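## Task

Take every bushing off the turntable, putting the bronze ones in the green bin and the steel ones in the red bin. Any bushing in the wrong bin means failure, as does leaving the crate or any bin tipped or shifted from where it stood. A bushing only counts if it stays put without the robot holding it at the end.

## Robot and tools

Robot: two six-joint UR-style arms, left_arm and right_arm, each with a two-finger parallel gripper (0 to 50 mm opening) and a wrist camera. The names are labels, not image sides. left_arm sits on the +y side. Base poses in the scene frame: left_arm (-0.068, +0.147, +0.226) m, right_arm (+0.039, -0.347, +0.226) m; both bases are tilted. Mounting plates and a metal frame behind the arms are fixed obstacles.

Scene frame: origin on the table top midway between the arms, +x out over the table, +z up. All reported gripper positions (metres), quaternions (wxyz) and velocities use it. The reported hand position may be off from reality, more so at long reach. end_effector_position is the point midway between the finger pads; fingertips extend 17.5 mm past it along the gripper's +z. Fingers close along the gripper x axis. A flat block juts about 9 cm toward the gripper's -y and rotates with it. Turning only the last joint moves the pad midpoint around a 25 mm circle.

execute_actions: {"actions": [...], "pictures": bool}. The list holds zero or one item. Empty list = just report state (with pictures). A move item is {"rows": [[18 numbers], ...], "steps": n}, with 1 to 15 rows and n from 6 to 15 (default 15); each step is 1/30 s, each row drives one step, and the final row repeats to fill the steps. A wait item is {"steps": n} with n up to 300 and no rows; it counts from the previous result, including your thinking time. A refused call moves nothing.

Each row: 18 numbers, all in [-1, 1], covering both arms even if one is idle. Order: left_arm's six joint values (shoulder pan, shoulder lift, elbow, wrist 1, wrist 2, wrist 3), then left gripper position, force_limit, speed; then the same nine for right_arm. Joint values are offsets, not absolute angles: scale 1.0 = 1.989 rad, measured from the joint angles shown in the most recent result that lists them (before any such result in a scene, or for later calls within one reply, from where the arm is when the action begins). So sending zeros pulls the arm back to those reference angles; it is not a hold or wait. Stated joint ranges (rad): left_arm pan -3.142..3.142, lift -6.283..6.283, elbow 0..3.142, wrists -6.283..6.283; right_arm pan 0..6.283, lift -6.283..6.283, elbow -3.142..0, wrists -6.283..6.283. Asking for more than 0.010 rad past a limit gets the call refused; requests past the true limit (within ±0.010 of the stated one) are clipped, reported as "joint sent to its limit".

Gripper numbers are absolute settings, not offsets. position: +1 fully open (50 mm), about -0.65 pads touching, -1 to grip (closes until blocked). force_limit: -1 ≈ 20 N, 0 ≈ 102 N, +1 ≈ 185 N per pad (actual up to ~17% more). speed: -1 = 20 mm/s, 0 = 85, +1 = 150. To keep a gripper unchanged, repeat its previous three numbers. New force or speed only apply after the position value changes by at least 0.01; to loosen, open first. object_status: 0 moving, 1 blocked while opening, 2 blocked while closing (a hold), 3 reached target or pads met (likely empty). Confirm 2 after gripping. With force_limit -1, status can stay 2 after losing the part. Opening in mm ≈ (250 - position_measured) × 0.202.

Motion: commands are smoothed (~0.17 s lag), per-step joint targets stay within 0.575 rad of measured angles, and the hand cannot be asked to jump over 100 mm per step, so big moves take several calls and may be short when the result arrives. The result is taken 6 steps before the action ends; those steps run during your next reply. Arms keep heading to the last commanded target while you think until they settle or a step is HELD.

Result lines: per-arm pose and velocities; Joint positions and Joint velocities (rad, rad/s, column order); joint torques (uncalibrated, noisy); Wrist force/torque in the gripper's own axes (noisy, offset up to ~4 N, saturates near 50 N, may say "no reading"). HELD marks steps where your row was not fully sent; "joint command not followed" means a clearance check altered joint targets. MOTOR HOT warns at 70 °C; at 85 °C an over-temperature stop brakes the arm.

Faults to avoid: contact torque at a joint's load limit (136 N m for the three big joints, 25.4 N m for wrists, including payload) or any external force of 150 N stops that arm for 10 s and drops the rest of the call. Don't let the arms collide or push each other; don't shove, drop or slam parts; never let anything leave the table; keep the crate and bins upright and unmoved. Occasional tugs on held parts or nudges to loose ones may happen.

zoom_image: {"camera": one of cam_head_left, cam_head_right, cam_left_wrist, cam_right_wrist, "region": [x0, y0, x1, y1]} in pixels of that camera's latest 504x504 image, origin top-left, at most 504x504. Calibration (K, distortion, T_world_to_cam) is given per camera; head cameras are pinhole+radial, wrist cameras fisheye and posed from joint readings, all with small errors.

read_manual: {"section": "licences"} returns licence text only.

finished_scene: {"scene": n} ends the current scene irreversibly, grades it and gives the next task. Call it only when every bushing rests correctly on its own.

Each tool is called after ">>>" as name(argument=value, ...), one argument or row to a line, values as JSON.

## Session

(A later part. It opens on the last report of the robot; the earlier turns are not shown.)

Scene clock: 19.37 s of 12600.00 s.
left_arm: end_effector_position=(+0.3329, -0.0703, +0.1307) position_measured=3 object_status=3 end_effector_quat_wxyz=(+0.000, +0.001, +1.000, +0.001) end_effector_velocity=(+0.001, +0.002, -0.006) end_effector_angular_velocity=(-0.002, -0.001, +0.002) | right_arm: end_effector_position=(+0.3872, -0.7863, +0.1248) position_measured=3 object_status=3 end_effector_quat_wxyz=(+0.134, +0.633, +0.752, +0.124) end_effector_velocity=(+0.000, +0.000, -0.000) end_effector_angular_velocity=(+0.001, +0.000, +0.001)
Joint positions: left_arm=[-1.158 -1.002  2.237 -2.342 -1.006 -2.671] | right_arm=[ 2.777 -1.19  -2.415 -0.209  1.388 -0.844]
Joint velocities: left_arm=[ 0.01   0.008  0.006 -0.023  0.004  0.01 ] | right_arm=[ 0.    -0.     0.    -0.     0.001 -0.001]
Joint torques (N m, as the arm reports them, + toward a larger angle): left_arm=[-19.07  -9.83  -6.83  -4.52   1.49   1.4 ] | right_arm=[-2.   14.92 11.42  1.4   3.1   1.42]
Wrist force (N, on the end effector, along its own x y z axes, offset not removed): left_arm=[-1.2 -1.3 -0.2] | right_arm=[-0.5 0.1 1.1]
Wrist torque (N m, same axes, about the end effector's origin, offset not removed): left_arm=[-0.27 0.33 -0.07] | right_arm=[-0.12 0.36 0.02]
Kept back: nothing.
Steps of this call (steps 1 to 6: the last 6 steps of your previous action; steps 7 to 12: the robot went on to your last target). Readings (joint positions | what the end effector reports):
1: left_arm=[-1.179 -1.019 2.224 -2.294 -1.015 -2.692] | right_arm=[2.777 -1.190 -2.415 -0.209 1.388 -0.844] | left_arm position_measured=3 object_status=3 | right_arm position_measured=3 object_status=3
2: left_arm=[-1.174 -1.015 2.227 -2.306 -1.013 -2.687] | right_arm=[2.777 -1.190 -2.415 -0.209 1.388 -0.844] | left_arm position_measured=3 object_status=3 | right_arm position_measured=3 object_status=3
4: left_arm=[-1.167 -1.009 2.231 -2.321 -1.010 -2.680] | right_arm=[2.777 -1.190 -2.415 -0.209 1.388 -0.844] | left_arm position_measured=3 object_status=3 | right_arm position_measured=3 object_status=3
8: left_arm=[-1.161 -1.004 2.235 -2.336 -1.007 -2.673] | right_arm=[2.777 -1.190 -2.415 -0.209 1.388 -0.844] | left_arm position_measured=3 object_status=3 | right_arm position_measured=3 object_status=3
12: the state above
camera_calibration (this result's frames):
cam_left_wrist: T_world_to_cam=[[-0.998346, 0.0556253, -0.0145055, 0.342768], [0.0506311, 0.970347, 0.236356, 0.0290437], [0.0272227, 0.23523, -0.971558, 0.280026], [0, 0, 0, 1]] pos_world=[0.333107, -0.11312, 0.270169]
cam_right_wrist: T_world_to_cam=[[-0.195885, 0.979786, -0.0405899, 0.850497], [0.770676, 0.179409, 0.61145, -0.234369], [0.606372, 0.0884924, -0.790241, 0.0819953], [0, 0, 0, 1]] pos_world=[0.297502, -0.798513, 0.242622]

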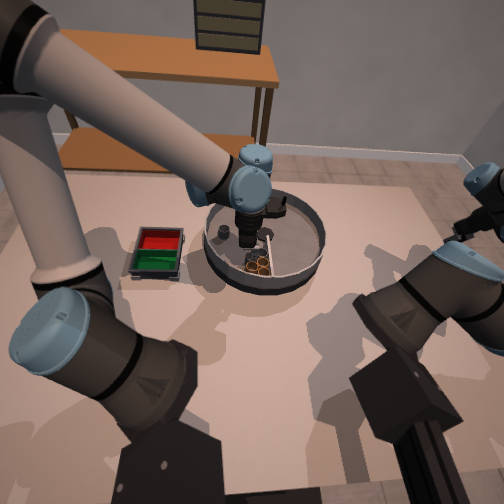

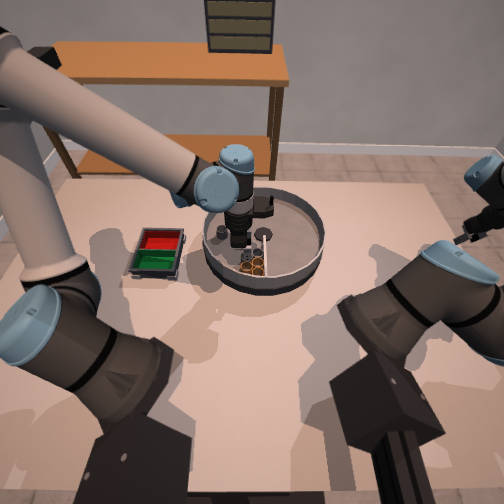

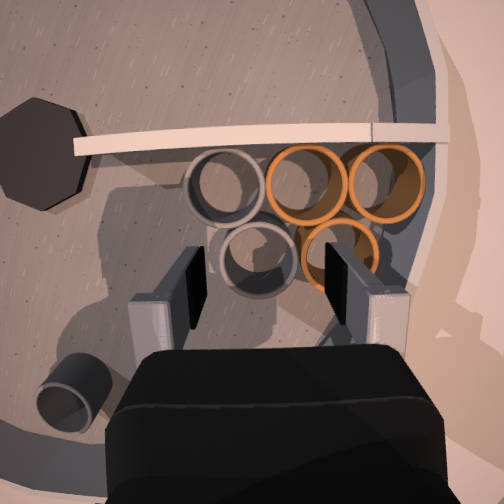

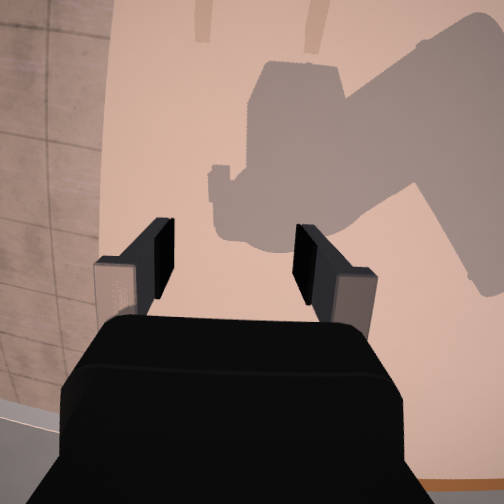

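>>> execute_actions(
  actions=[
    {"rows": [[0,0,0,0,0,0.4,0.08,-0.5,0.5,0,0,0,0,0,0,1,0,0],[0,0,0,0,0,0.6,0.08,-0.5,0.5,0,0,0,0,0,0,1,0,0],[0,0,0,0,0,0.7897,0.08,-0.5,0.5,0,0,0,0,0,0,1,0,0]], "steps": 15},
  ],
)

>>> execute_actions(
  actions=[
    {"steps": 60},
  ],
  pictures=true,
)

Scene clock: 21.43 s of 12600.00 s.
left_arm: end_effector_position=(+0.3236, -0.0685, +0.1305) position_measured=140 object_status=0 end_effector_quat_wxyz=(+0.000, +0.191, +0.982, +0.001) end_effector_velocity=(-0.055, +0.022, +0.001) end_effector_angular_velocity=(+0.003, +0.003, -2.344) | right_arm: end_effector_position=(+0.3872, -0.7863, +0.1248) position_measured=3 object_status=3 end_effector_quat_wxyz=(+0.134, +0.633, +0.752, +0.124) end_effector_velocity=(-0.000, -0.001, -0.000) end_effector_angular_velocity=(-0.001, +0.000, -0.000)
Joint positions: left_arm=[-1.158 -1.002  2.237 -2.342 -1.006 -2.288] | right_arm=[ 2.777 -1.19  -2.415 -0.209  1.388 -0.844]
Joint velocities: left_arm=[-0.002 -0.001 -0.001  0.004 -0.001  2.342] | right_arm=[-0.001 -0.001  0.001  0.    -0.    -0.   ]
Joint torques (N m, as the arm reports them, + toward a larger angle): left_arm=[-35.8  -29.25 -28.92  -0.48  -2.22   8.88] | right_arm=[-2.37 15.88 11.05  1.64  3.    1.53]
Wrist force (N, on the end effector, along its own x y z axes, offset not removed): left_arm=[-2.2 -1.7 0.7] | right_arm=[4.7 -0.8 -1.1]
Wrist torque (N m, same axes, about the end effector's origin, offset not removed): left_arm=[-0.28 0.45 -0.03] | right_arm=[-0.25 -0.61 -0.05]
Steps of this call (steps 1 to 30: the robot went on to your last target; steps 31 to 53: nothing new was sent; steps 54 to 62: the first 9 steps of this action). Readings (joint positions | what the end effector reports):
54: left_arm=[-1.157 -1.001 2.238 -2.345 -1.005 -2.669] | right_arm=[2.777 -1.190 -2.415 -0.209 1.388 -0.844] | left_arm position_measured=9 object_status=0 | right_arm position_measured=3 object_status=3
55: left_arm=[-1.157 -1.001 2.238 -2.345 -1.005 -2.665] | right_arm=[2.777 -1.190 -2.415 -0.209 1.388 -0.844] | left_arm position_measured=28 object_status=0 | right_arm position_measured=3 object_status=3
57: left_arm=[-1.157 -1.001 2.238 -2.344 -1.005 -2.613] | right_arm=[2.777 -1.190 -2.415 -0.209 1.388 -0.844] | left_arm position_measured=67 object_status=0 | right_arm position_measured=3 object_status=3
61: left_arm=[-1.158 -1.002 2.237 -2.342 -1.006 -2.366] | right_arm=[2.777 -1.190 -2.415 -0.209 1.388 -0.844] | left_arm position_measured=139 object_status=0 | right_arm position_measured=3 object_status=3
62: the state above

Scene clock: 23.43 s of 12600.00 s.
left_arm: end_effector_position=(+0.3080, -0.0453, +0.1307) position_measured=140 object_status=3 end_effector_quat_wxyz=(-0.000, +0.708, +0.707, +0.001) end_effector_velocity=(-0.001, +0.000, -0.000) end_effector_angular_velocity=(+0.001, +0.000, -0.002) | right_arm: end_effector_position=(+0.3872, -0.7863, +0.1248) position_measured=3 object_status=3 end_effector_quat_wxyz=(+0.134, +0.633, +0.752, +0.124) end_effector_velocity=(-0.001, +0.000, -0.000) end_effector_angular_velocity=(-0.000, +0.002, +0.001)
Joint positions: left_arm=[-1.158 -1.002  2.237 -2.342 -1.006 -1.1  ] | right_arm=[ 2.777 -1.19  -2.415 -0.209  1.388 -0.844]
Joint velocities: left_arm=[-0.001  0.     0.001  0.    -0.     0.   ] | right_arm=[-0.001  0.    -0.001 -0.001 -0.    -0.001]
Joint torques (N m, as the arm reports them, + toward a larger angle): left_arm=[-34.81 -29.91 -27.85  -0.23  -2.09   1.48] | right_arm=[-2.27 16.13 11.83  1.54  3.09  1.6 ]
Wrist force (N, on the end effector, along its own x y z axes, offset not removed): left_arm=[-2.2 -1.1 -0.7] | right_arm=[1.6 -4.3 2.9]
Wrist torque (N m, same axes, about the end effector's origin, offset not removed): left_arm=[-0.23 0.48 -0.01] | right_arm=[-0.89 -0.35 -0.13]
Kept back: nothing.
Steps of this call (steps 1 to 6: the last 6 steps of your previous action; steps 7 to 45: the robot went on to your last target; steps 46 to 60: nothing new was sent). Readings (joint positions | what the end effector reports):
1: left_arm=[-1.158 -1.002 2.237 -2.342 -1.006 -2.207] | right_arm=[2.777 -1.190 -2.415 -0.209 1.388 -0.844] | left_arm position_measured=140 object_status=0 | right_arm position_measured=3 object_status=3
2: left_arm=[-1.158 -1.002 2.237 -2.342 -1.006 -2.124] | right_arm=[2.777 -1.190 -2.415 -0.209 1.388 -0.844] | left_arm position_measured=140 object_status=0 | right_arm position_measured=3 object_status=3
4: left_arm=[-1.158 -1.002 2.237 -2.342 -1.006 -1.957] | right_arm=[2.777 -1.190 -2.415 -0.209 1.388 -0.844] | left_arm position_measured=140 object_status=0 | right_arm position_measured=3 object_status=3
8: left_arm=[-1.158 -1.002 2.237 -2.342 -1.006 -1.625] | right_arm=[2.777 -1.190 -2.415 -0.209 1.388 -0.844] | left_arm position_measured=140 object_status=3 | right_arm position_measured=3 object_status=3
60: the state above
All arms were judged still, so your last target was given up. Only a new action makes them travel on or press farther. Fingers that are still opening or closing keep moving.
camera_calibration (this result's frames):
cam_left_wrist: T_world_to_cam=[[0.0552671, 0.998392, -0.0126184, 0.0344472], [0.970392, -0.0507325, 0.236148, -0.323491], [0.235129, -0.025296, -0.971635, 0.198994], [0, 0, 0, 1]] pos_world=[0.26522, -0.0457695, 0.270176]
cam_right_wrist: T_world_to_cam=[[-0.195885, 0.979786, -0.0405899, 0.850497], [0.770676, 0.179409, 0.61145, -0.234369], [0.606372, 0.0884923, -0.790241, 0.0819953], [0, 0, 0, 1]] pos_world=[0.297502, -0.798513, 0.242622]

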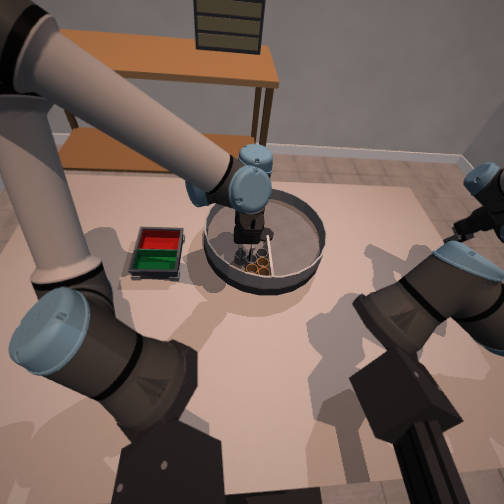

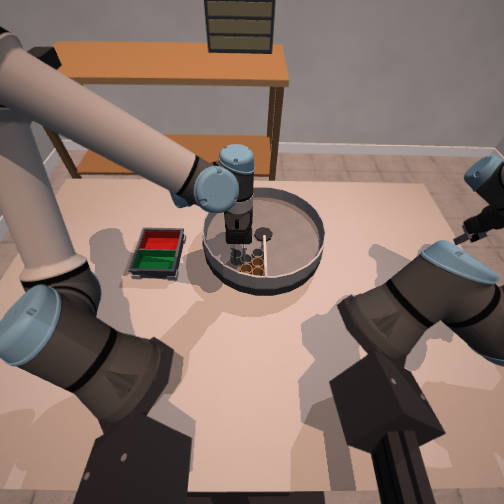

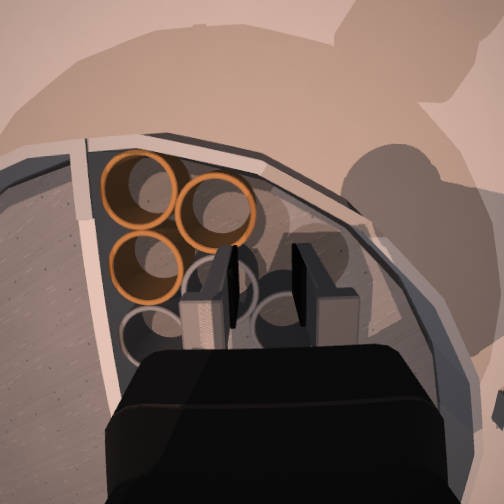

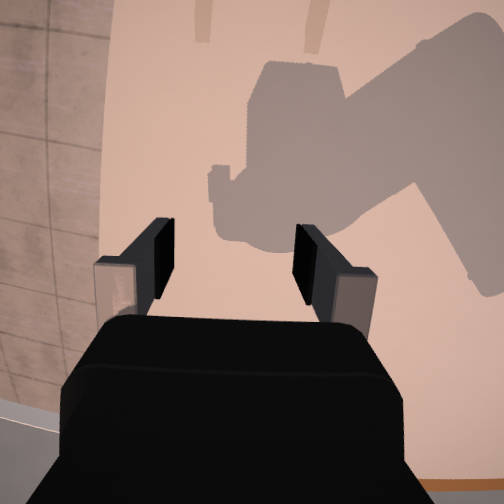

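>>> zoom_image(
  camera="cam_head_right",
  region=[200, 200, 320, 300],
)

>>> zoom_image(
  camera="cam_left_wrist",
  region=[80, 130, 380, 370],
)

Region (200, 200, 320, 300) of cam_head_right's 504x504 image, scaled by 4.200, with more detail than that image has.

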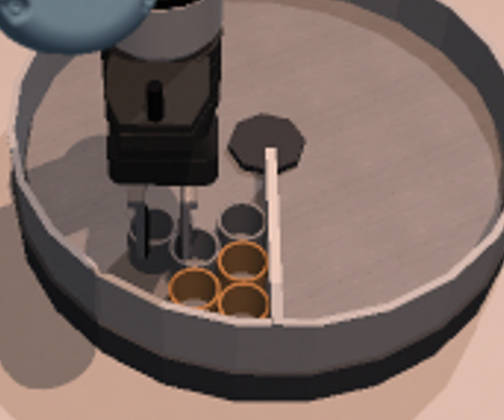

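Region (80, 130, 380, 370) of cam_left_wrist's 504x504 image, scaled by 1.680, with more detail than that image has; it fills the top 403 rows of this view, and the rest is white.

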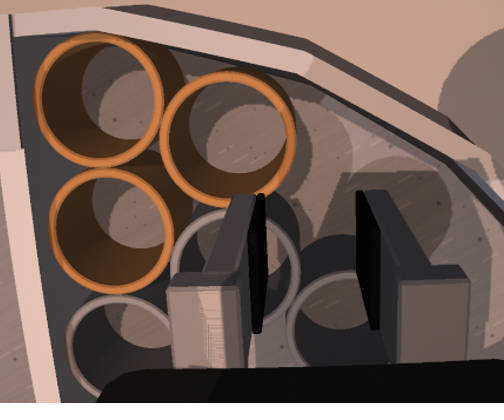

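>>> execute_actions(
  actions=[
    {"rows": [[0.02,-0.008,-0.012,0.007,0.009,0.022,0.08,-0.5,0.5,0,0,0,0,0,0,1,0,0],[0.035,-0.013,-0.02,0.012,0.015,0.038,0.08,-0.5,0.5,0,0,0,0,0,0,1,0,0],[0.0437,-0.0163,-0.0253,0.0151,0.0186,0.0478,0.08,-0.5,0.5,0,0,0,0,0,0,1,0,0]], "steps": 15},
  ],
)

>>> execute_actions(
  actions=[
    {"steps": 10},
  ],
  pictures=true,
)

Scene clock: 26.20 s of 12600.00 s.
left_arm: end_effector_position=(+0.3404, -0.0260, +0.1305) position_measured=140 object_status=3 end_effector_quat_wxyz=(+0.001, +0.708, +0.707, +0.001) end_effector_velocity=(+0.060, +0.042, -0.003) end_effector_angular_velocity=(+0.003, +0.003, -0.000) | right_arm: end_effector_position=(+0.3872, -0.7863, +0.1248) position_measured=3 object_status=3 end_effector_quat_wxyz=(+0.134, +0.633, +0.752, +0.124) end_effector_velocity=(-0.000, +0.000, -0.000) end_effector_angular_velocity=(+0.000, -0.000, -0.000)
Joint positions: left_arm=[-1.089 -1.028  2.196 -2.317 -0.976 -1.025] | right_arm=[ 2.777 -1.19  -2.415 -0.209  1.388 -0.844]
Joint velocities: left_arm=[ 0.136 -0.048 -0.076  0.045  0.054  0.147] | right_arm=[-0.  0. -0. -0.  0.  0.]
Joint torques (N m, as the arm reports them, + toward a larger angle): left_arm=[-20.46 -29.06 -26.3   -0.32   1.71   1.71] | right_arm=[-2.36 15.42 12.11  1.53  3.16  1.33]
Wrist force (N, on the end effector, along its own x y z axes, offset not removed): left_arm=[-0.1 0.1 0.0] | right_arm=[0.1 0.4 2.3]
Wrist torque (N m, same axes, about the end effector's origin, offset not removed): left_arm=[-0.07 0.14 -0.02] | right_arm=[0.09 0.28 0.27]
Steps of this call (steps 1 to 74: nothing new was sent; steps 75 to 83: the first 9 steps of this action). Readings (joint positions | what the end effector reports):
75: left_arm=[-1.158 -1.002 2.237 -2.342 -1.006 -1.100] | right_arm=[2.777 -1.190 -2.415 -0.209 1.388 -0.844] | left_arm position_measured=140 object_status=3 | right_arm position_measured=3 object_status=3
76: left_arm=[-1.155 -1.004 2.234 -2.340 -1.004 -1.097] | right_arm=[2.777 -1.190 -2.415 -0.209 1.388 -0.844] | left_arm position_measured=140 object_status=3 | right_arm position_measured=3 object_status=3
78: left_arm=[-1.134 -1.012 2.221 -2.332 -0.994 -1.073] | right_arm=[2.777 -1.190 -2.415 -0.209 1.388 -0.844] | left_arm position_measured=140 object_status=3 | right_arm position_measured=3 object_status=3
82: left_arm=[-1.094 -1.026 2.199 -2.319 -0.978 -1.030] | right_arm=[2.777 -1.190 -2.415 -0.209 1.388 -0.844] | left_arm position_measured=140 object_status=3 | right_arm position_measured=3 object_status=3
83: the state above

Scene clock: 26.53 s of 12600.00 s.
left_arm: end_effector_position=(+0.3476, -0.0208, +0.1302) position_measured=140 object_status=3 end_effector_quat_wxyz=(+0.000, +0.708, +0.707, +0.001) end_effector_velocity=(+0.004, +0.004, -0.001) end_effector_angular_velocity=(+0.001, +0.001, +0.001) | right_arm: end_effector_position=(+0.3872, -0.7863, +0.1248) position_measured=3 object_status=3 end_effector_quat_wxyz=(+0.134, +0.633, +0.752, +0.124) end_effector_velocity=(+0.000, +0.000, +0.000) end_effector_angular_velocity=(+0.000, -0.001, +0.001)
Joint positions: left_arm=[-1.073 -1.034  2.187 -2.312 -0.969 -1.007] | right_arm=[ 2.777 -1.19  -2.415 -0.209  1.388 -0.844]
Joint velocities: left_arm=[ 0.011 -0.003 -0.006  0.003  0.004  0.011] | right_arm=[ 0.     0.001 -0.     0.     0.001 -0.001]
Joint torques (N m, as the arm reports them, + toward a larger angle): left_arm=[-18.73 -30.11 -28.76  -0.22   1.19   1.4 ] | right_arm=[-1.96 15.26 11.92  1.53  3.22  1.44]
Wrist force (N, on the end effector, along its own x y z axes, offset not removed): left_arm=[-0.7 -1.1 0.2] | right_arm=[0.3 0.0 -0.4]
Wrist torque (N m, same axes, about the end effector's origin, offset not removed): left_arm=[-0.23 0.22 -0.06] | right_arm=[0.18 0.11 0.17]
Kept back: nothing.
Steps of this call (steps 1 to 6: the last 6 steps of your previous action; steps 7 to 10: the robot went on to your last target). Readings (joint positions | what the end effector reports):
1: left_arm=[-1.085 -1.029 2.194 -2.316 -0.974 -1.020] | right_arm=[2.777 -1.190 -2.415 -0.209 1.388 -0.844] | left_arm position_measured=140 object_status=3 | right_arm position_measured=3 object_status=3
2: left_arm=[-1.082 -1.031 2.192 -2.315 -0.973 -1.017] | right_arm=[2.777 -1.190 -2.415 -0.209 1.388 -0.844] | left_arm position_measured=140 object_status=3 | right_arm position_measured=3 object_status=3
4: left_arm=[-1.078 -1.032 2.190 -2.314 -0.971 -1.012] | right_arm=[2.777 -1.190 -2.415 -0.209 1.388 -0.844] | left_arm position_measured=140 object_status=3 | right_arm position_measured=3 object_status=3
8: left_arm=[-1.074 -1.033 2.188 -2.312 -0.970 -1.008] | right_arm=[2.777 -1.190 -2.415 -0.209 1.388 -0.844] | left_arm position_measured=140 object_status=3 | right_arm position_measured=3 object_status=3
10: the state above
camera_calibration (this result's frames):
cam_left_wrist: T_world_to_cam=[[0.0556208, 0.998366, -0.0130841, 0.00775723], [0.970279, -0.0509557, 0.236563, -0.360608], [0.23551, -0.025853, -0.971528, 0.189599], [0, 0, 0, 1]] pos_world=[0.304807, -0.0212179, 0.269608]
cam_right_wrist: T_world_to_cam=[[-0.195885, 0.979786, -0.0405899, 0.850497], [0.770676, 0.179409, 0.61145, -0.234369], [0.606373, 0.0884922, -0.790241, 0.0819951], [0, 0, 0, 1]] pos_world=[0.297502, -0.798513, 0.242622]

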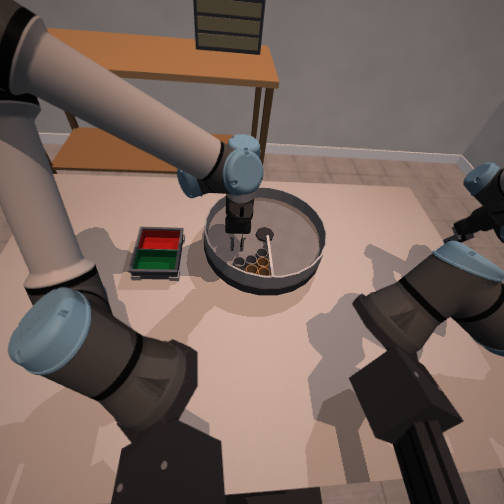

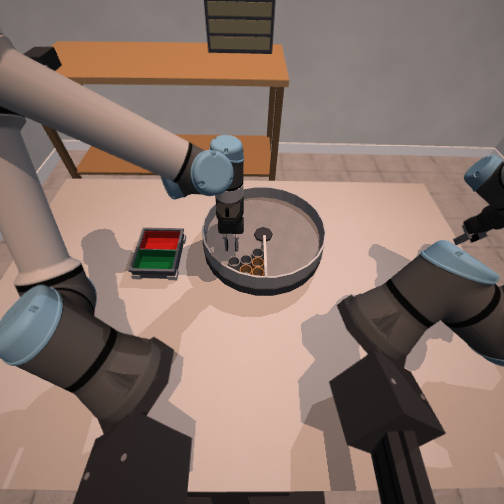

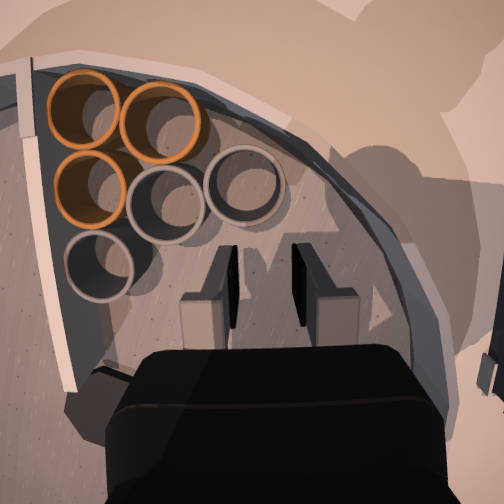

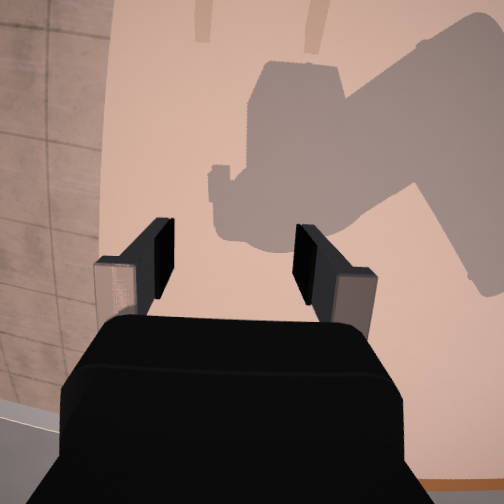

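>>> execute_actions(
  actions=[
    {"steps": 60},
  ],
  pictures=true,
)

>>> zoom_image(
  camera="cam_left_wrist",
  region=[20, 40, 340, 320],
)

Scene clock: 28.53 s of 12600.00 s.
left_arm: end_effector_position=(+0.3482, -0.0204, +0.1301) position_measured=140 object_status=3 end_effector_quat_wxyz=(+0.000, +0.708, +0.707, +0.001) end_effector_velocity=(+0.000, -0.001, +0.000) end_effector_angular_velocity=(-0.001, -0.001, -0.001) | right_arm: end_effector_position=(+0.3872, -0.7863, +0.1248) position_measured=3 object_status=3 end_effector_quat_wxyz=(+0.134, +0.633, +0.752, +0.124) end_effector_velocity=(-0.001, +0.001, -0.000) end_effector_angular_velocity=(+0.001, +0.000, +0.001)
Joint positions: left_arm=[-1.071 -1.034  2.187 -2.312 -0.969 -1.005] | right_arm=[ 2.777 -1.19  -2.415 -0.209  1.388 -0.844]
Joint velocities: left_arm=[-0.001  0.    -0.001 -0.    -0.     0.   ] | right_arm=[-0.     0.    -0.002  0.     0.001 -0.   ]
Joint torques (N m, as the arm reports them, + toward a larger angle): left_arm=[-18.45 -30.54 -28.11  -0.14   1.54   1.29] | right_arm=[-1.92 15.7  12.37  1.53  3.21  1.48]
Wrist force (N, on the end effector, along its own x y z axes, offset not removed): left_arm=[-1.3 -1.8 0.6] | right_arm=[-2.3 0.6 0.9]
Wrist torque (N m, same axes, about the end effector's origin, offset not removed): left_arm=[-0.35 0.35 -0.08] | right_arm=[-0.12 0.26 0.05]
Kept back: nothing.
Steps of this call (steps 1 to 30: the robot went on to your last target; steps 31 to 60: nothing new was sent). Readings (joint positions | what the end effector reports):
1: left_arm=[-1.072 -1.034 2.187 -2.312 -0.969 -1.006] | right_arm=[2.777 -1.190 -2.415 -0.209 1.388 -0.844] | left_arm position_measured=140 object_status=3 | right_arm position_measured=3 object_status=3
2: left_arm=[-1.072 -1.034 2.187 -2.312 -0.969 -1.006] | right_arm=[2.777 -1.190 -2.415 -0.209 1.388 -0.844] | left_arm position_measured=140 object_status=3 | right_arm position_measured=3 object_status=3
4: left_arm=[-1.072 -1.034 2.187 -2.312 -0.969 -1.006] | right_arm=[2.777 -1.190 -2.415 -0.209 1.388 -0.844] | left_arm position_measured=140 object_status=3 | right_arm position_measured=3 object_status=3
8: left_arm=[-1.072 -1.034 2.187 -2.312 -0.969 -1.005] | right_arm=[2.777 -1.190 -2.415 -0.209 1.388 -0.844] | left_arm position_measured=140 object_status=3 | right_arm position_measured=3 object_status=3
60: the state above
All arms were judged still, so your last target was given up. Only a new action makes them travel on or press farther. Fingers that are still opening or closing keep moving.
camera_calibration (this result's frames):
cam_left_wrist: T_world_to_cam=[[0.0556271, 0.998366, -0.0130472, 0.00728858], [0.970282, -0.050971, 0.236546, -0.361148], [0.235495, -0.0258179, -0.971533, 0.189447], [0, 0, 0, 1]] pos_world=[0.305396, -0.0207936, 0.269578]
cam_right_wrist: T_world_to_cam=[[-0.195885, 0.979786, -0.0405898, 0.850497], [0.770676, 0.179409, 0.61145, -0.234369], [0.606372, 0.0884924, -0.790241, 0.0819953], [0, 0, 0, 1]] pos_world=[0.297502, -0.798513, 0.242622]

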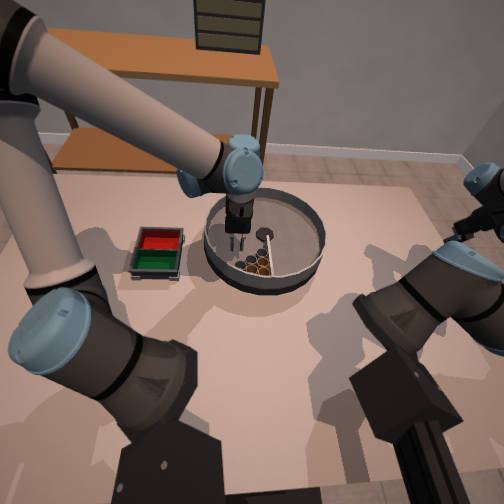

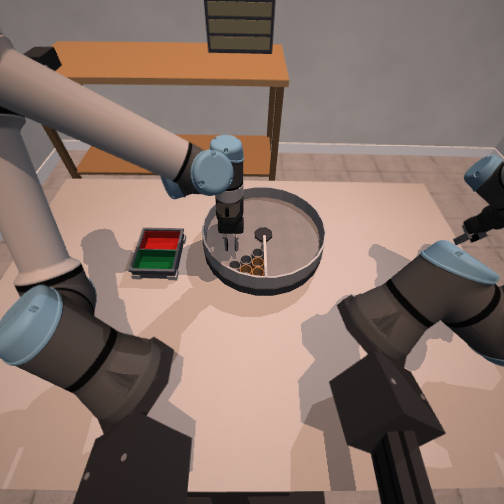

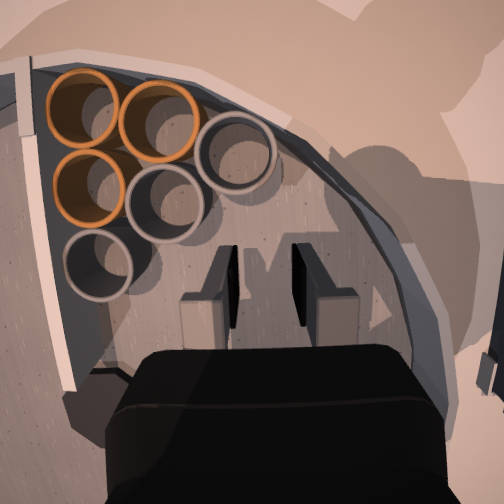

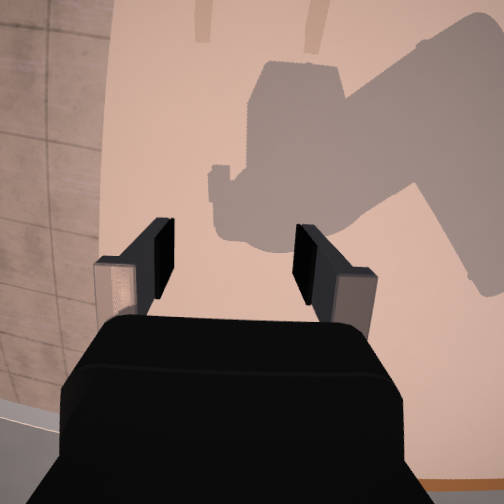

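Region (20, 40, 340, 320) of cam_left_wrist's 504x504 image, scaled by 1.575, with more detail than that image has; it fills the top 441 rows of this view, and the rest is white.

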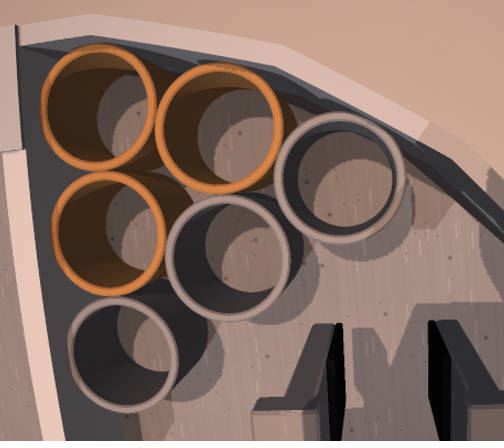

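>>> execute_actions(
  actions=[
    {"rows": [[-0.02,0.003,0.017,-0.008,-0.009,0.17,0.08,-0.5,0.5,0,0,0,0,0,0,1,0,0],[-0.035,0.0055,0.03,-0.015,-0.015,0.28,0.08,-0.5,0.5,0,0,0,0,0,0,1,0,0],[-0.0447,0.007,0.0375,-0.0186,-0.0191,0.3464,0.08,-0.5,0.5,0,0,0,0,0,0,1,0,0]], "steps": 15},
  ],
)

>>> execute_actions(
  actions=[
    {"steps": 14},
  ],
  pictures=true,
)

Scene clock: 31.37 s of 12600.00 s.
left_arm: end_effector_position=(+0.3146, -0.0242, +0.1306) position_measured=140 object_status=3 end_effector_quat_wxyz=(+0.001, +0.849, +0.529, +0.000) end_effector_velocity=(-0.044, +0.028, +0.001) end_effector_angular_velocity=(+0.005, -0.007, -2.317) | right_arm: end_effector_position=(+0.3872, -0.7863, +0.1248) position_measured=3 object_status=3 end_effector_quat_wxyz=(+0.134, +0.633, +0.752, +0.124) end_effector_velocity=(-0.000, -0.000, -0.000) end_effector_angular_velocity=(+0.001, +0.002, -0.002)
Joint positions: left_arm=[-1.142 -1.023  2.246 -2.341 -0.999 -0.627] | right_arm=[ 2.777 -1.19  -2.415 -0.209  1.388 -0.844]
Joint velocities: left_arm=[-0.14   0.021  0.115 -0.056 -0.057  2.167] | right_arm=[-0.001 -0.     0.    -0.001 -0.001  0.002]
Joint torques (N m, as the arm reports them, + toward a larger angle): left_arm=[-32.66  -7.98  -8.43  -4.34  -2.01   7.02] | right_arm=[-3.25 15.16 12.02  1.55  3.13  1.52]
Wrist force (N, on the end effector, along its own x y z axes, offset not removed): left_arm=[-2.0 -2.4 0.0] | right_arm=[1.3 -2.6 3.7]
Wrist torque (N m, same axes, about the end effector's origin, offset not removed): left_arm=[-0.39 0.37 -0.01] | right_arm=[-0.52 -0.15 -0.06]
Steps of this call (steps 1 to 76: nothing new was sent; steps 77 to 85: the first 9 steps of this action). Readings (joint positions | what the end effector reports):
77: left_arm=[-1.071 -1.034 2.187 -2.312 -0.969 -1.005] | right_arm=[2.777 -1.190 -2.415 -0.209 1.388 -0.844] | left_arm position_measured=140 object_status=3 | right_arm position_measured=3 object_status=3
78: left_arm=[-1.075 -1.034 2.189 -2.313 -0.970 -1.001] | right_arm=[2.777 -1.190 -2.415 -0.209 1.388 -0.844] | left_arm position_measured=140 object_status=3 | right_arm position_measured=3 object_status=3
80: left_arm=[-1.096 -1.030 2.208 -2.323 -0.981 -0.949] | right_arm=[2.777 -1.190 -2.415 -0.209 1.388 -0.844] | left_arm position_measured=140 object_status=3 | right_arm position_measured=3 object_status=3
84: left_arm=[-1.137 -1.024 2.242 -2.339 -0.997 -0.702] | right_arm=[2.777 -1.190 -2.415 -0.209 1.388 -0.844] | left_arm position_measured=140 object_status=3 | right_arm position_measured=3 object_status=3
85: the state above

Scene clock: 31.83 s of 12600.00 s.
left_arm: end_effector_position=(+0.3105, -0.0205, +0.1306) position_measured=140 object_status=3 end_effector_quat_wxyz=(+0.001, +0.922, +0.386, +0.001) end_effector_velocity=(-0.001, +0.001, -0.000) end_effector_angular_velocity=(+0.001, +0.000, -0.069) | right_arm: end_effector_position=(+0.3872, -0.7863, +0.1248) position_measured=3 object_status=3 end_effector_quat_wxyz=(+0.134, +0.633, +0.752, +0.124) end_effector_velocity=(-0.001, +0.000, -0.001) end_effector_angular_velocity=(+0.001, +0.002, +0.000)
Joint positions: left_arm=[-1.16  -1.02   2.261 -2.348 -1.007 -0.325] | right_arm=[ 2.777 -1.19  -2.415 -0.209  1.388 -0.844]
Joint velocities: left_arm=[-0.004  0.     0.004 -0.001 -0.002  0.064] | right_arm=[-0.001 -0.    -0.001 -0.001 -0.     0.   ]
Joint torques (N m, as the arm reports them, + toward a larger angle): left_arm=[-34.18  -8.49  -6.3   -4.43  -2.2    1.4 ] | right_arm=[-1.91 15.1  11.53  1.51  3.18  1.52]
Wrist force (N, on the end effector, along its own x y z axes, offset not removed): left_arm=[-1.1 -2.7 1.3] | right_arm=[-4.3 -3.9 4.1]
Wrist torque (N m, same axes, about the end effector's origin, offset not removed): left_arm=[-0.50 0.29 -0.09] | right_arm=[-0.53 1.04 0.32]
Kept back: nothing.
Steps of this call (steps 1 to 6: the last 6 steps of your previous action; steps 7 to 14: the robot went on to your last target). Readings (joint positions | what the end effector reports):
1: left_arm=[-1.146 -1.022 2.250 -2.343 -1.001 -0.558] | right_arm=[2.777 -1.190 -2.415 -0.209 1.388 -0.844] | left_arm position_measured=140 object_status=3 | right_arm position_measured=3 object_status=3
2: left_arm=[-1.150 -1.022 2.252 -2.344 -1.002 -0.503] | right_arm=[2.777 -1.190 -2.415 -0.209 1.388 -0.844] | left_arm position_measured=140 object_status=3 | right_arm position_measured=3 object_status=3
4: left_arm=[-1.154 -1.021 2.256 -2.346 -1.004 -0.427] | right_arm=[2.777 -1.190 -2.415 -0.209 1.388 -0.844] | left_arm position_measured=140 object_status=3 | right_arm position_measured=3 object_status=3
8: left_arm=[-1.158 -1.021 2.259 -2.348 -1.006 -0.356] | right_arm=[2.777 -1.190 -2.415 -0.209 1.388 -0.844] | left_arm position_measured=140 object_status=3 | right_arm position_measured=3 object_status=3
14: the state above
camera_calibration (this result's frames):
cam_left_wrist: T_world_to_cam=[[0.738751, 0.673853, -0.0129813, -0.209273], [0.656979, -0.715686, 0.237008, -0.241123], [0.150418, -0.183618, -0.971421, 0.221968], [0, 0, 0, 1]] pos_world=[0.279625, 0.00920874, 0.270056]
cam_right_wrist: T_world_to_cam=[[-0.195885, 0.979786, -0.0405897, 0.850497], [0.770676, 0.179409, 0.61145, -0.234369], [0.606372, 0.0884924, -0.790242, 0.0819954], [0, 0, 0, 1]] pos_world=[0.297502, -0.798513, 0.242622]

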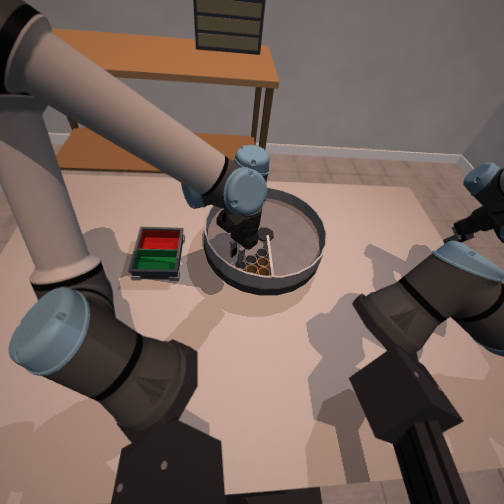

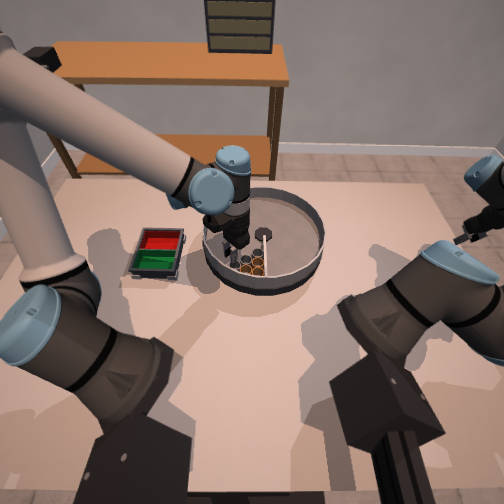

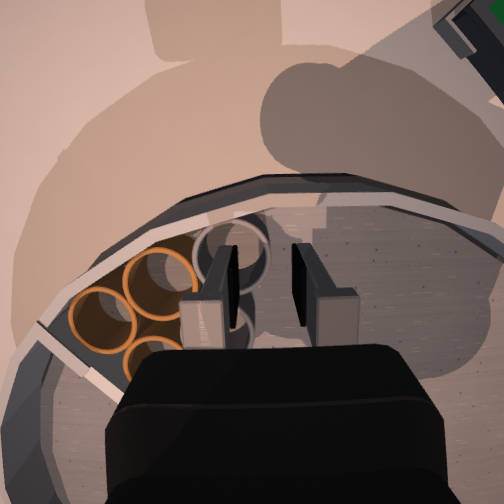

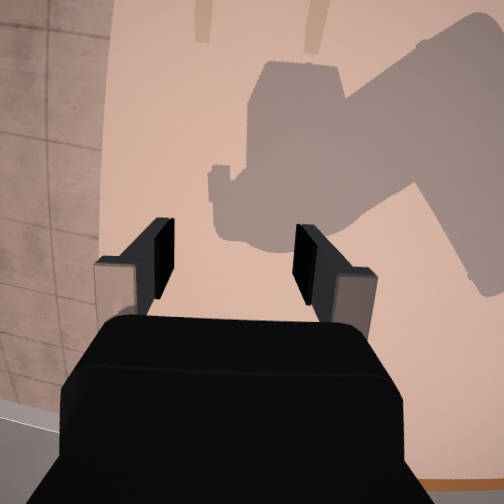

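>>> zoom_image(
  camera="cam_left_wrist",
  region=[150, 170, 370, 350],
)

Region (150, 170, 370, 350) of cam_left_wrist's 504x504 image, scaled by 2.291, with more detail than that image has; it fills the top 412 rows of this view, and the rest is white.

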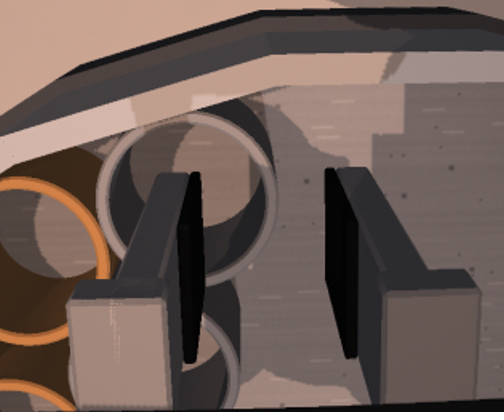

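>>> execute_actions(
  actions=[
    {"rows": [[0.005,0.009,0.0014,-0.013,0.002,0.009,0.08,-0.5,0.5,0,0,0,0,0,0,1,0,0],[0.010,0.018,0.003,-0.027,0.004,0.014,0.08,-0.5,0.5,0,0,0,0,0,0,1,0,0],[0.015,0.027,0.0043,-0.040,0.0066,0.019,0.08,-0.5,0.5,0,0,0,0,0,0,1,0,0],[0.020,0.036,0.0058,-0.054,0.0088,0.025,0.08,-0.5,0.5,0,0,0,0,0,0,1,0,0],[0.024,0.044,0.007,-0.065,0.0107,0.030,0.08,-0.5,0.5,0,0,0,0,0,0,1,0,0],[0.028,0.051,0.0081,-0.076,0.0124,0.034,0.08,-0.5,0.5,0,0,0,0,0,0,1,0,0],[0.031,0.056,0.009,-0.084,0.0137,0.038,0.08,-0.5,0.5,0,0,0,0,0,0,1,0,0],[0.0332,0.0603,0.0096,-0.0895,0.0146,0.0402,0.08,-0.5,0.5,0,0,0,0,0,0,1,0,0]], "steps": 15},
  ],
)

>>> execute_actions(
  actions=[
    {"steps": 10},
  ],
  pictures=true,
)

Scene clock: 33.30 s of 12600.00 s.
left_arm: end_effector_position=(+0.3115, -0.0211, +0.0988) position_measured=140 object_status=3 end_effector_quat_wxyz=(+0.000, +0.924, +0.382, +0.001) end_effector_velocity=(+0.001, -0.001, -0.148) end_effector_angular_velocity=(-0.001, -0.002, -0.001) | right_arm: end_effector_position=(+0.3872, -0.7863, +0.1248) position_measured=3 object_status=3 end_effector_quat_wxyz=(+0.134, +0.633, +0.752, +0.124) end_effector_velocity=(+0.001, -0.000, +0.000) end_effector_angular_velocity=(+0.001, -0.001, -0.001)
Joint positions: left_arm=[-1.12  -0.948  2.273 -2.455 -0.989 -0.273] | right_arm=[ 2.777 -1.19  -2.415 -0.209  1.388 -0.844]
Joint velocities: left_arm=[ 0.187  0.342  0.053 -0.509  0.081  0.205] | right_arm=[ 0.    -0.001  0.001  0.     0.     0.001]
Joint torques (N m, as the arm reports them, + toward a larger angle): left_arm=[-19.99 -10.76  -5.47  -5.4    1.71   1.98] | right_arm=[-2.33 16.18 11.7   1.65  3.19  1.4 ]
Wrist force (N, on the end effector, along its own x y z axes, offset not removed): left_arm=[-1.8 -1.3 0.6] | right_arm=[-0.5 2.6 0.5]
Wrist torque (N m, same axes, about the end effector's origin, offset not removed): left_arm=[-0.23 0.43 -0.04] | right_arm=[0.38 0.38 0.07]
Steps of this call (steps 1 to 30: the robot went on to your last target; steps 31 to 35: nothing new was sent; steps 36 to 44: the first 9 steps of this action). Readings (joint positions | what the end effector reports):
36: left_arm=[-1.160 -1.020 2.261 -2.349 -1.007 -0.316] | right_arm=[2.777 -1.190 -2.415 -0.209 1.388 -0.844] | left_arm position_measured=140 object_status=3 | right_arm position_measured=3 object_status=3
37: left_arm=[-1.159 -1.018 2.261 -2.351 -1.007 -0.315] | right_arm=[2.777 -1.190 -2.415 -0.209 1.388 -0.844] | left_arm position_measured=140 object_status=3 | right_arm position_measured=3 object_status=3
39: left_arm=[-1.152 -1.006 2.263 -2.369 -1.003 -0.308] | right_arm=[2.777 -1.190 -2.415 -0.209 1.388 -0.844] | left_arm position_measured=140 object_status=3 | right_arm position_measured=3 object_status=3
43: left_arm=[-1.126 -0.960 2.271 -2.437 -0.992 -0.281] | right_arm=[2.777 -1.190 -2.415 -0.209 1.388 -0.844] | left_arm position_measured=140 object_status=3 | right_arm position_measured=3 object_status=3
44: the state above

Scene clock: 33.63 s of 12600.00 s.
left_arm: end_effector_position=(+0.3115, -0.0210, +0.0800) position_measured=140 object_status=3 end_effector_quat_wxyz=(+0.001, +0.924, +0.382, +0.001) end_effector_velocity=(-0.001, +0.001, -0.012) end_effector_angular_velocity=(+0.001, +0.000, -0.002) | right_arm: end_effector_position=(+0.3872, -0.7863, +0.1248) position_measured=3 object_status=3 end_effector_quat_wxyz=(+0.134, +0.633, +0.752, +0.124) end_effector_velocity=(-0.000, -0.000, +0.000) end_effector_angular_velocity=(-0.000, -0.000, -0.001)
Joint positions: left_arm=[-1.096 -0.904  2.279 -2.521 -0.978 -0.247] | right_arm=[ 2.777 -1.19  -2.415 -0.209  1.388 -0.844]
Joint velocities: left_arm=[ 0.014  0.028  0.006 -0.041  0.006  0.017] | right_arm=[-0.001  0.001 -0.001  0.     0.     0.   ]
Joint torques (N m, as the arm reports them, + toward a larger angle): left_arm=[-16.47 -10.69  -4.47  -4.59   1.51   1.52] | right_arm=[-2.27 15.28 12.11  1.52  3.19  1.38]
Wrist force (N, on the end effector, along its own x y z axes, offset not removed): left_arm=[-0.5 -1.6 0.4] | right_arm=[-2.2 -3.6 -0.4]
Wrist torque (N m, same axes, about the end effector's origin, offset not removed): left_arm=[-0.27 0.18 -0.04] | right_arm=[-0.72 0.49 0.41]
Kept back: nothing.
Steps of this call (steps 1 to 6: the last 6 steps of your previous action; steps 7 to 10: the robot went on to your last target). Readings (joint positions | what the end effector reports):
1: left_arm=[-1.114 -0.938 2.274 -2.471 -0.986 -0.267] | right_arm=[2.777 -1.190 -2.415 -0.209 1.388 -0.844] | left_arm position_measured=140 object_status=3 | right_arm position_measured=3 object_status=3
2: left_arm=[-1.109 -0.929 2.275 -2.483 -0.984 -0.262] | right_arm=[2.777 -1.190 -2.415 -0.209 1.388 -0.844] | left_arm position_measured=140 object_status=3 | right_arm position_measured=3 object_status=3
4: left_arm=[-1.103 -0.918 2.277 -2.501 -0.982 -0.255] | right_arm=[2.777 -1.190 -2.415 -0.209 1.388 -0.844] | left_arm position_measured=140 object_status=3 | right_arm position_measured=3 object_status=3
8: left_arm=[-1.097 -0.907 2.279 -2.517 -0.979 -0.248] | right_arm=[2.777 -1.190 -2.415 -0.209 1.388 -0.844] | left_arm position_measured=140 object_status=3 | right_arm position_measured=3 object_status=3
10: the state above
camera_calibration (this result's frames):
cam_left_wrist: T_world_to_cam=[[0.744589, 0.667409, -0.0123132, -0.212328], [0.650596, -0.721457, 0.237119, -0.228221], [0.149372, -0.184567, -0.971403, 0.17285], [0, 0, 0, 1]] pos_world=[0.280758, 0.00896131, 0.219408]
cam_right_wrist: T_world_to_cam=[[-0.195885, 0.979786, -0.0405899, 0.850497], [0.770676, 0.179409, 0.61145, -0.234369], [0.606372, 0.0884922, -0.790242, 0.0819952], [0, 0, 0, 1]] pos_world=[0.297502, -0.798513, 0.242622]

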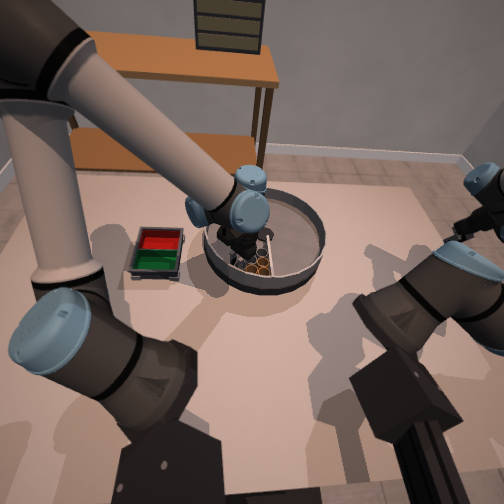

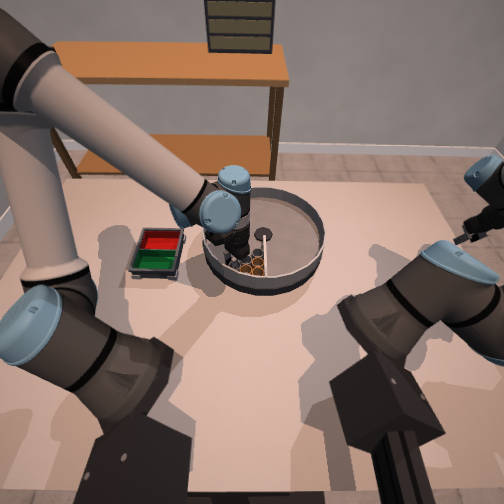

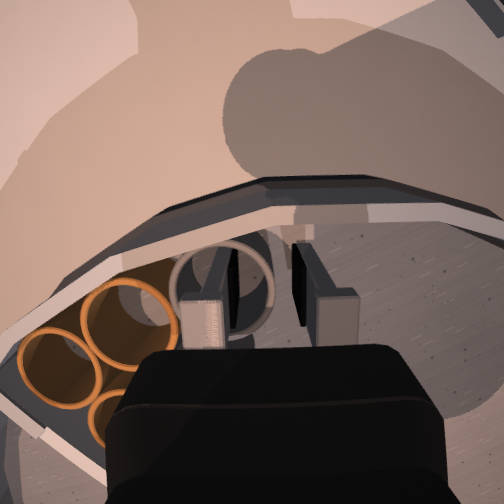

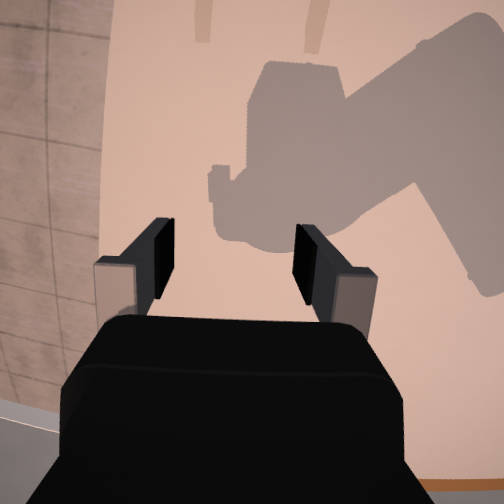

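>>> zoom_image(
  camera="cam_left_wrist",
  region=[150, 190, 370, 360],
)

Region (150, 190, 370, 360) of cam_left_wrist's 504x504 image, scaled by 2.291, with more detail than that image has; it fills the top 389 rows of this view, and the rest is white.

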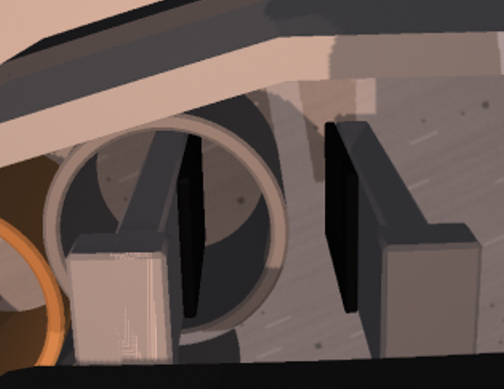

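>>> execute_actions(
  actions=[
    {"rows": [[0,0,0,0,0,0,-1,-0.5,0.5,0,0,0,0,0,0,1,0,0]], "steps": 12},
  ],
)

Scene clock: 34.17 s of 12600.00 s.
left_arm: end_effector_position=(+0.3114, -0.0209, +0.0794) position_measured=218 object_status=0 end_effector_quat_wxyz=(+0.001, +0.924, +0.382, +0.001) end_effector_velocity=(+0.001, -0.002, +0.005) end_effector_angular_velocity=(-0.003, +0.000, +0.002) | right_arm: end_effector_position=(+0.3872, -0.7863, +0.1248) position_measured=3 object_status=3 end_effector_quat_wxyz=(+0.134, +0.633, +0.752, +0.124) end_effector_velocity=(+0.000, +0.000, -0.000) end_effector_angular_velocity=(-0.000, +0.000, +0.001)
Joint positions: left_arm=[-1.095 -0.903  2.28  -2.523 -0.978 -0.246] | right_arm=[ 2.777 -1.19  -2.415 -0.209  1.388 -0.844]
Joint velocities: left_arm=[-0.005 -0.01  -0.005  0.015 -0.004 -0.007] | right_arm=[ 0.001 -0.    -0.    -0.    -0.    -0.   ]
Joint torques (N m, as the arm reports them, + toward a larger angle): left_arm=[-36.04 -34.36 -24.68  -0.14  -2.31  -1.03] | right_arm=[-2.14 15.4  12.23  1.48  3.16  1.33]
Wrist force (N, on the end effector, along its own x y z axes, offset not removed): left_arm=[-2.0 -1.1 1.5] | right_arm=[2.3 -1.3 1.7]
Wrist torque (N m, same axes, about the end effector's origin, offset not removed): left_arm=[-0.22 0.49 -0.01] | right_arm=[-0.45 -0.31 0.06]
Steps of this call (steps 1 to 10: the robot went on to your last target; steps 11 to 16: the first 6 steps of this action). Readings (joint positions | what the end effector reports):
11: left_arm=[-1.094 -0.901 2.280 -2.526 -0.978 -0.245] | right_arm=[2.777 -1.190 -2.415 -0.209 1.388 -0.844] | left_arm position_measured=146 object_status=0 | right_arm position_measured=3 object_status=3
12: left_arm=[-1.094 -0.901 2.280 -2.526 -0.978 -0.245] | right_arm=[2.777 -1.190 -2.415 -0.209 1.388 -0.844] | left_arm position_measured=165 object_status=0 | right_arm position_measured=3 object_status=3
14: left_arm=[-1.095 -0.902 2.280 -2.524 -0.978 -0.246] | right_arm=[2.777 -1.190 -2.415 -0.209 1.388 -0.844] | left_arm position_measured=204 object_status=0 | right_arm position_measured=3 object_status=3
16: the state above


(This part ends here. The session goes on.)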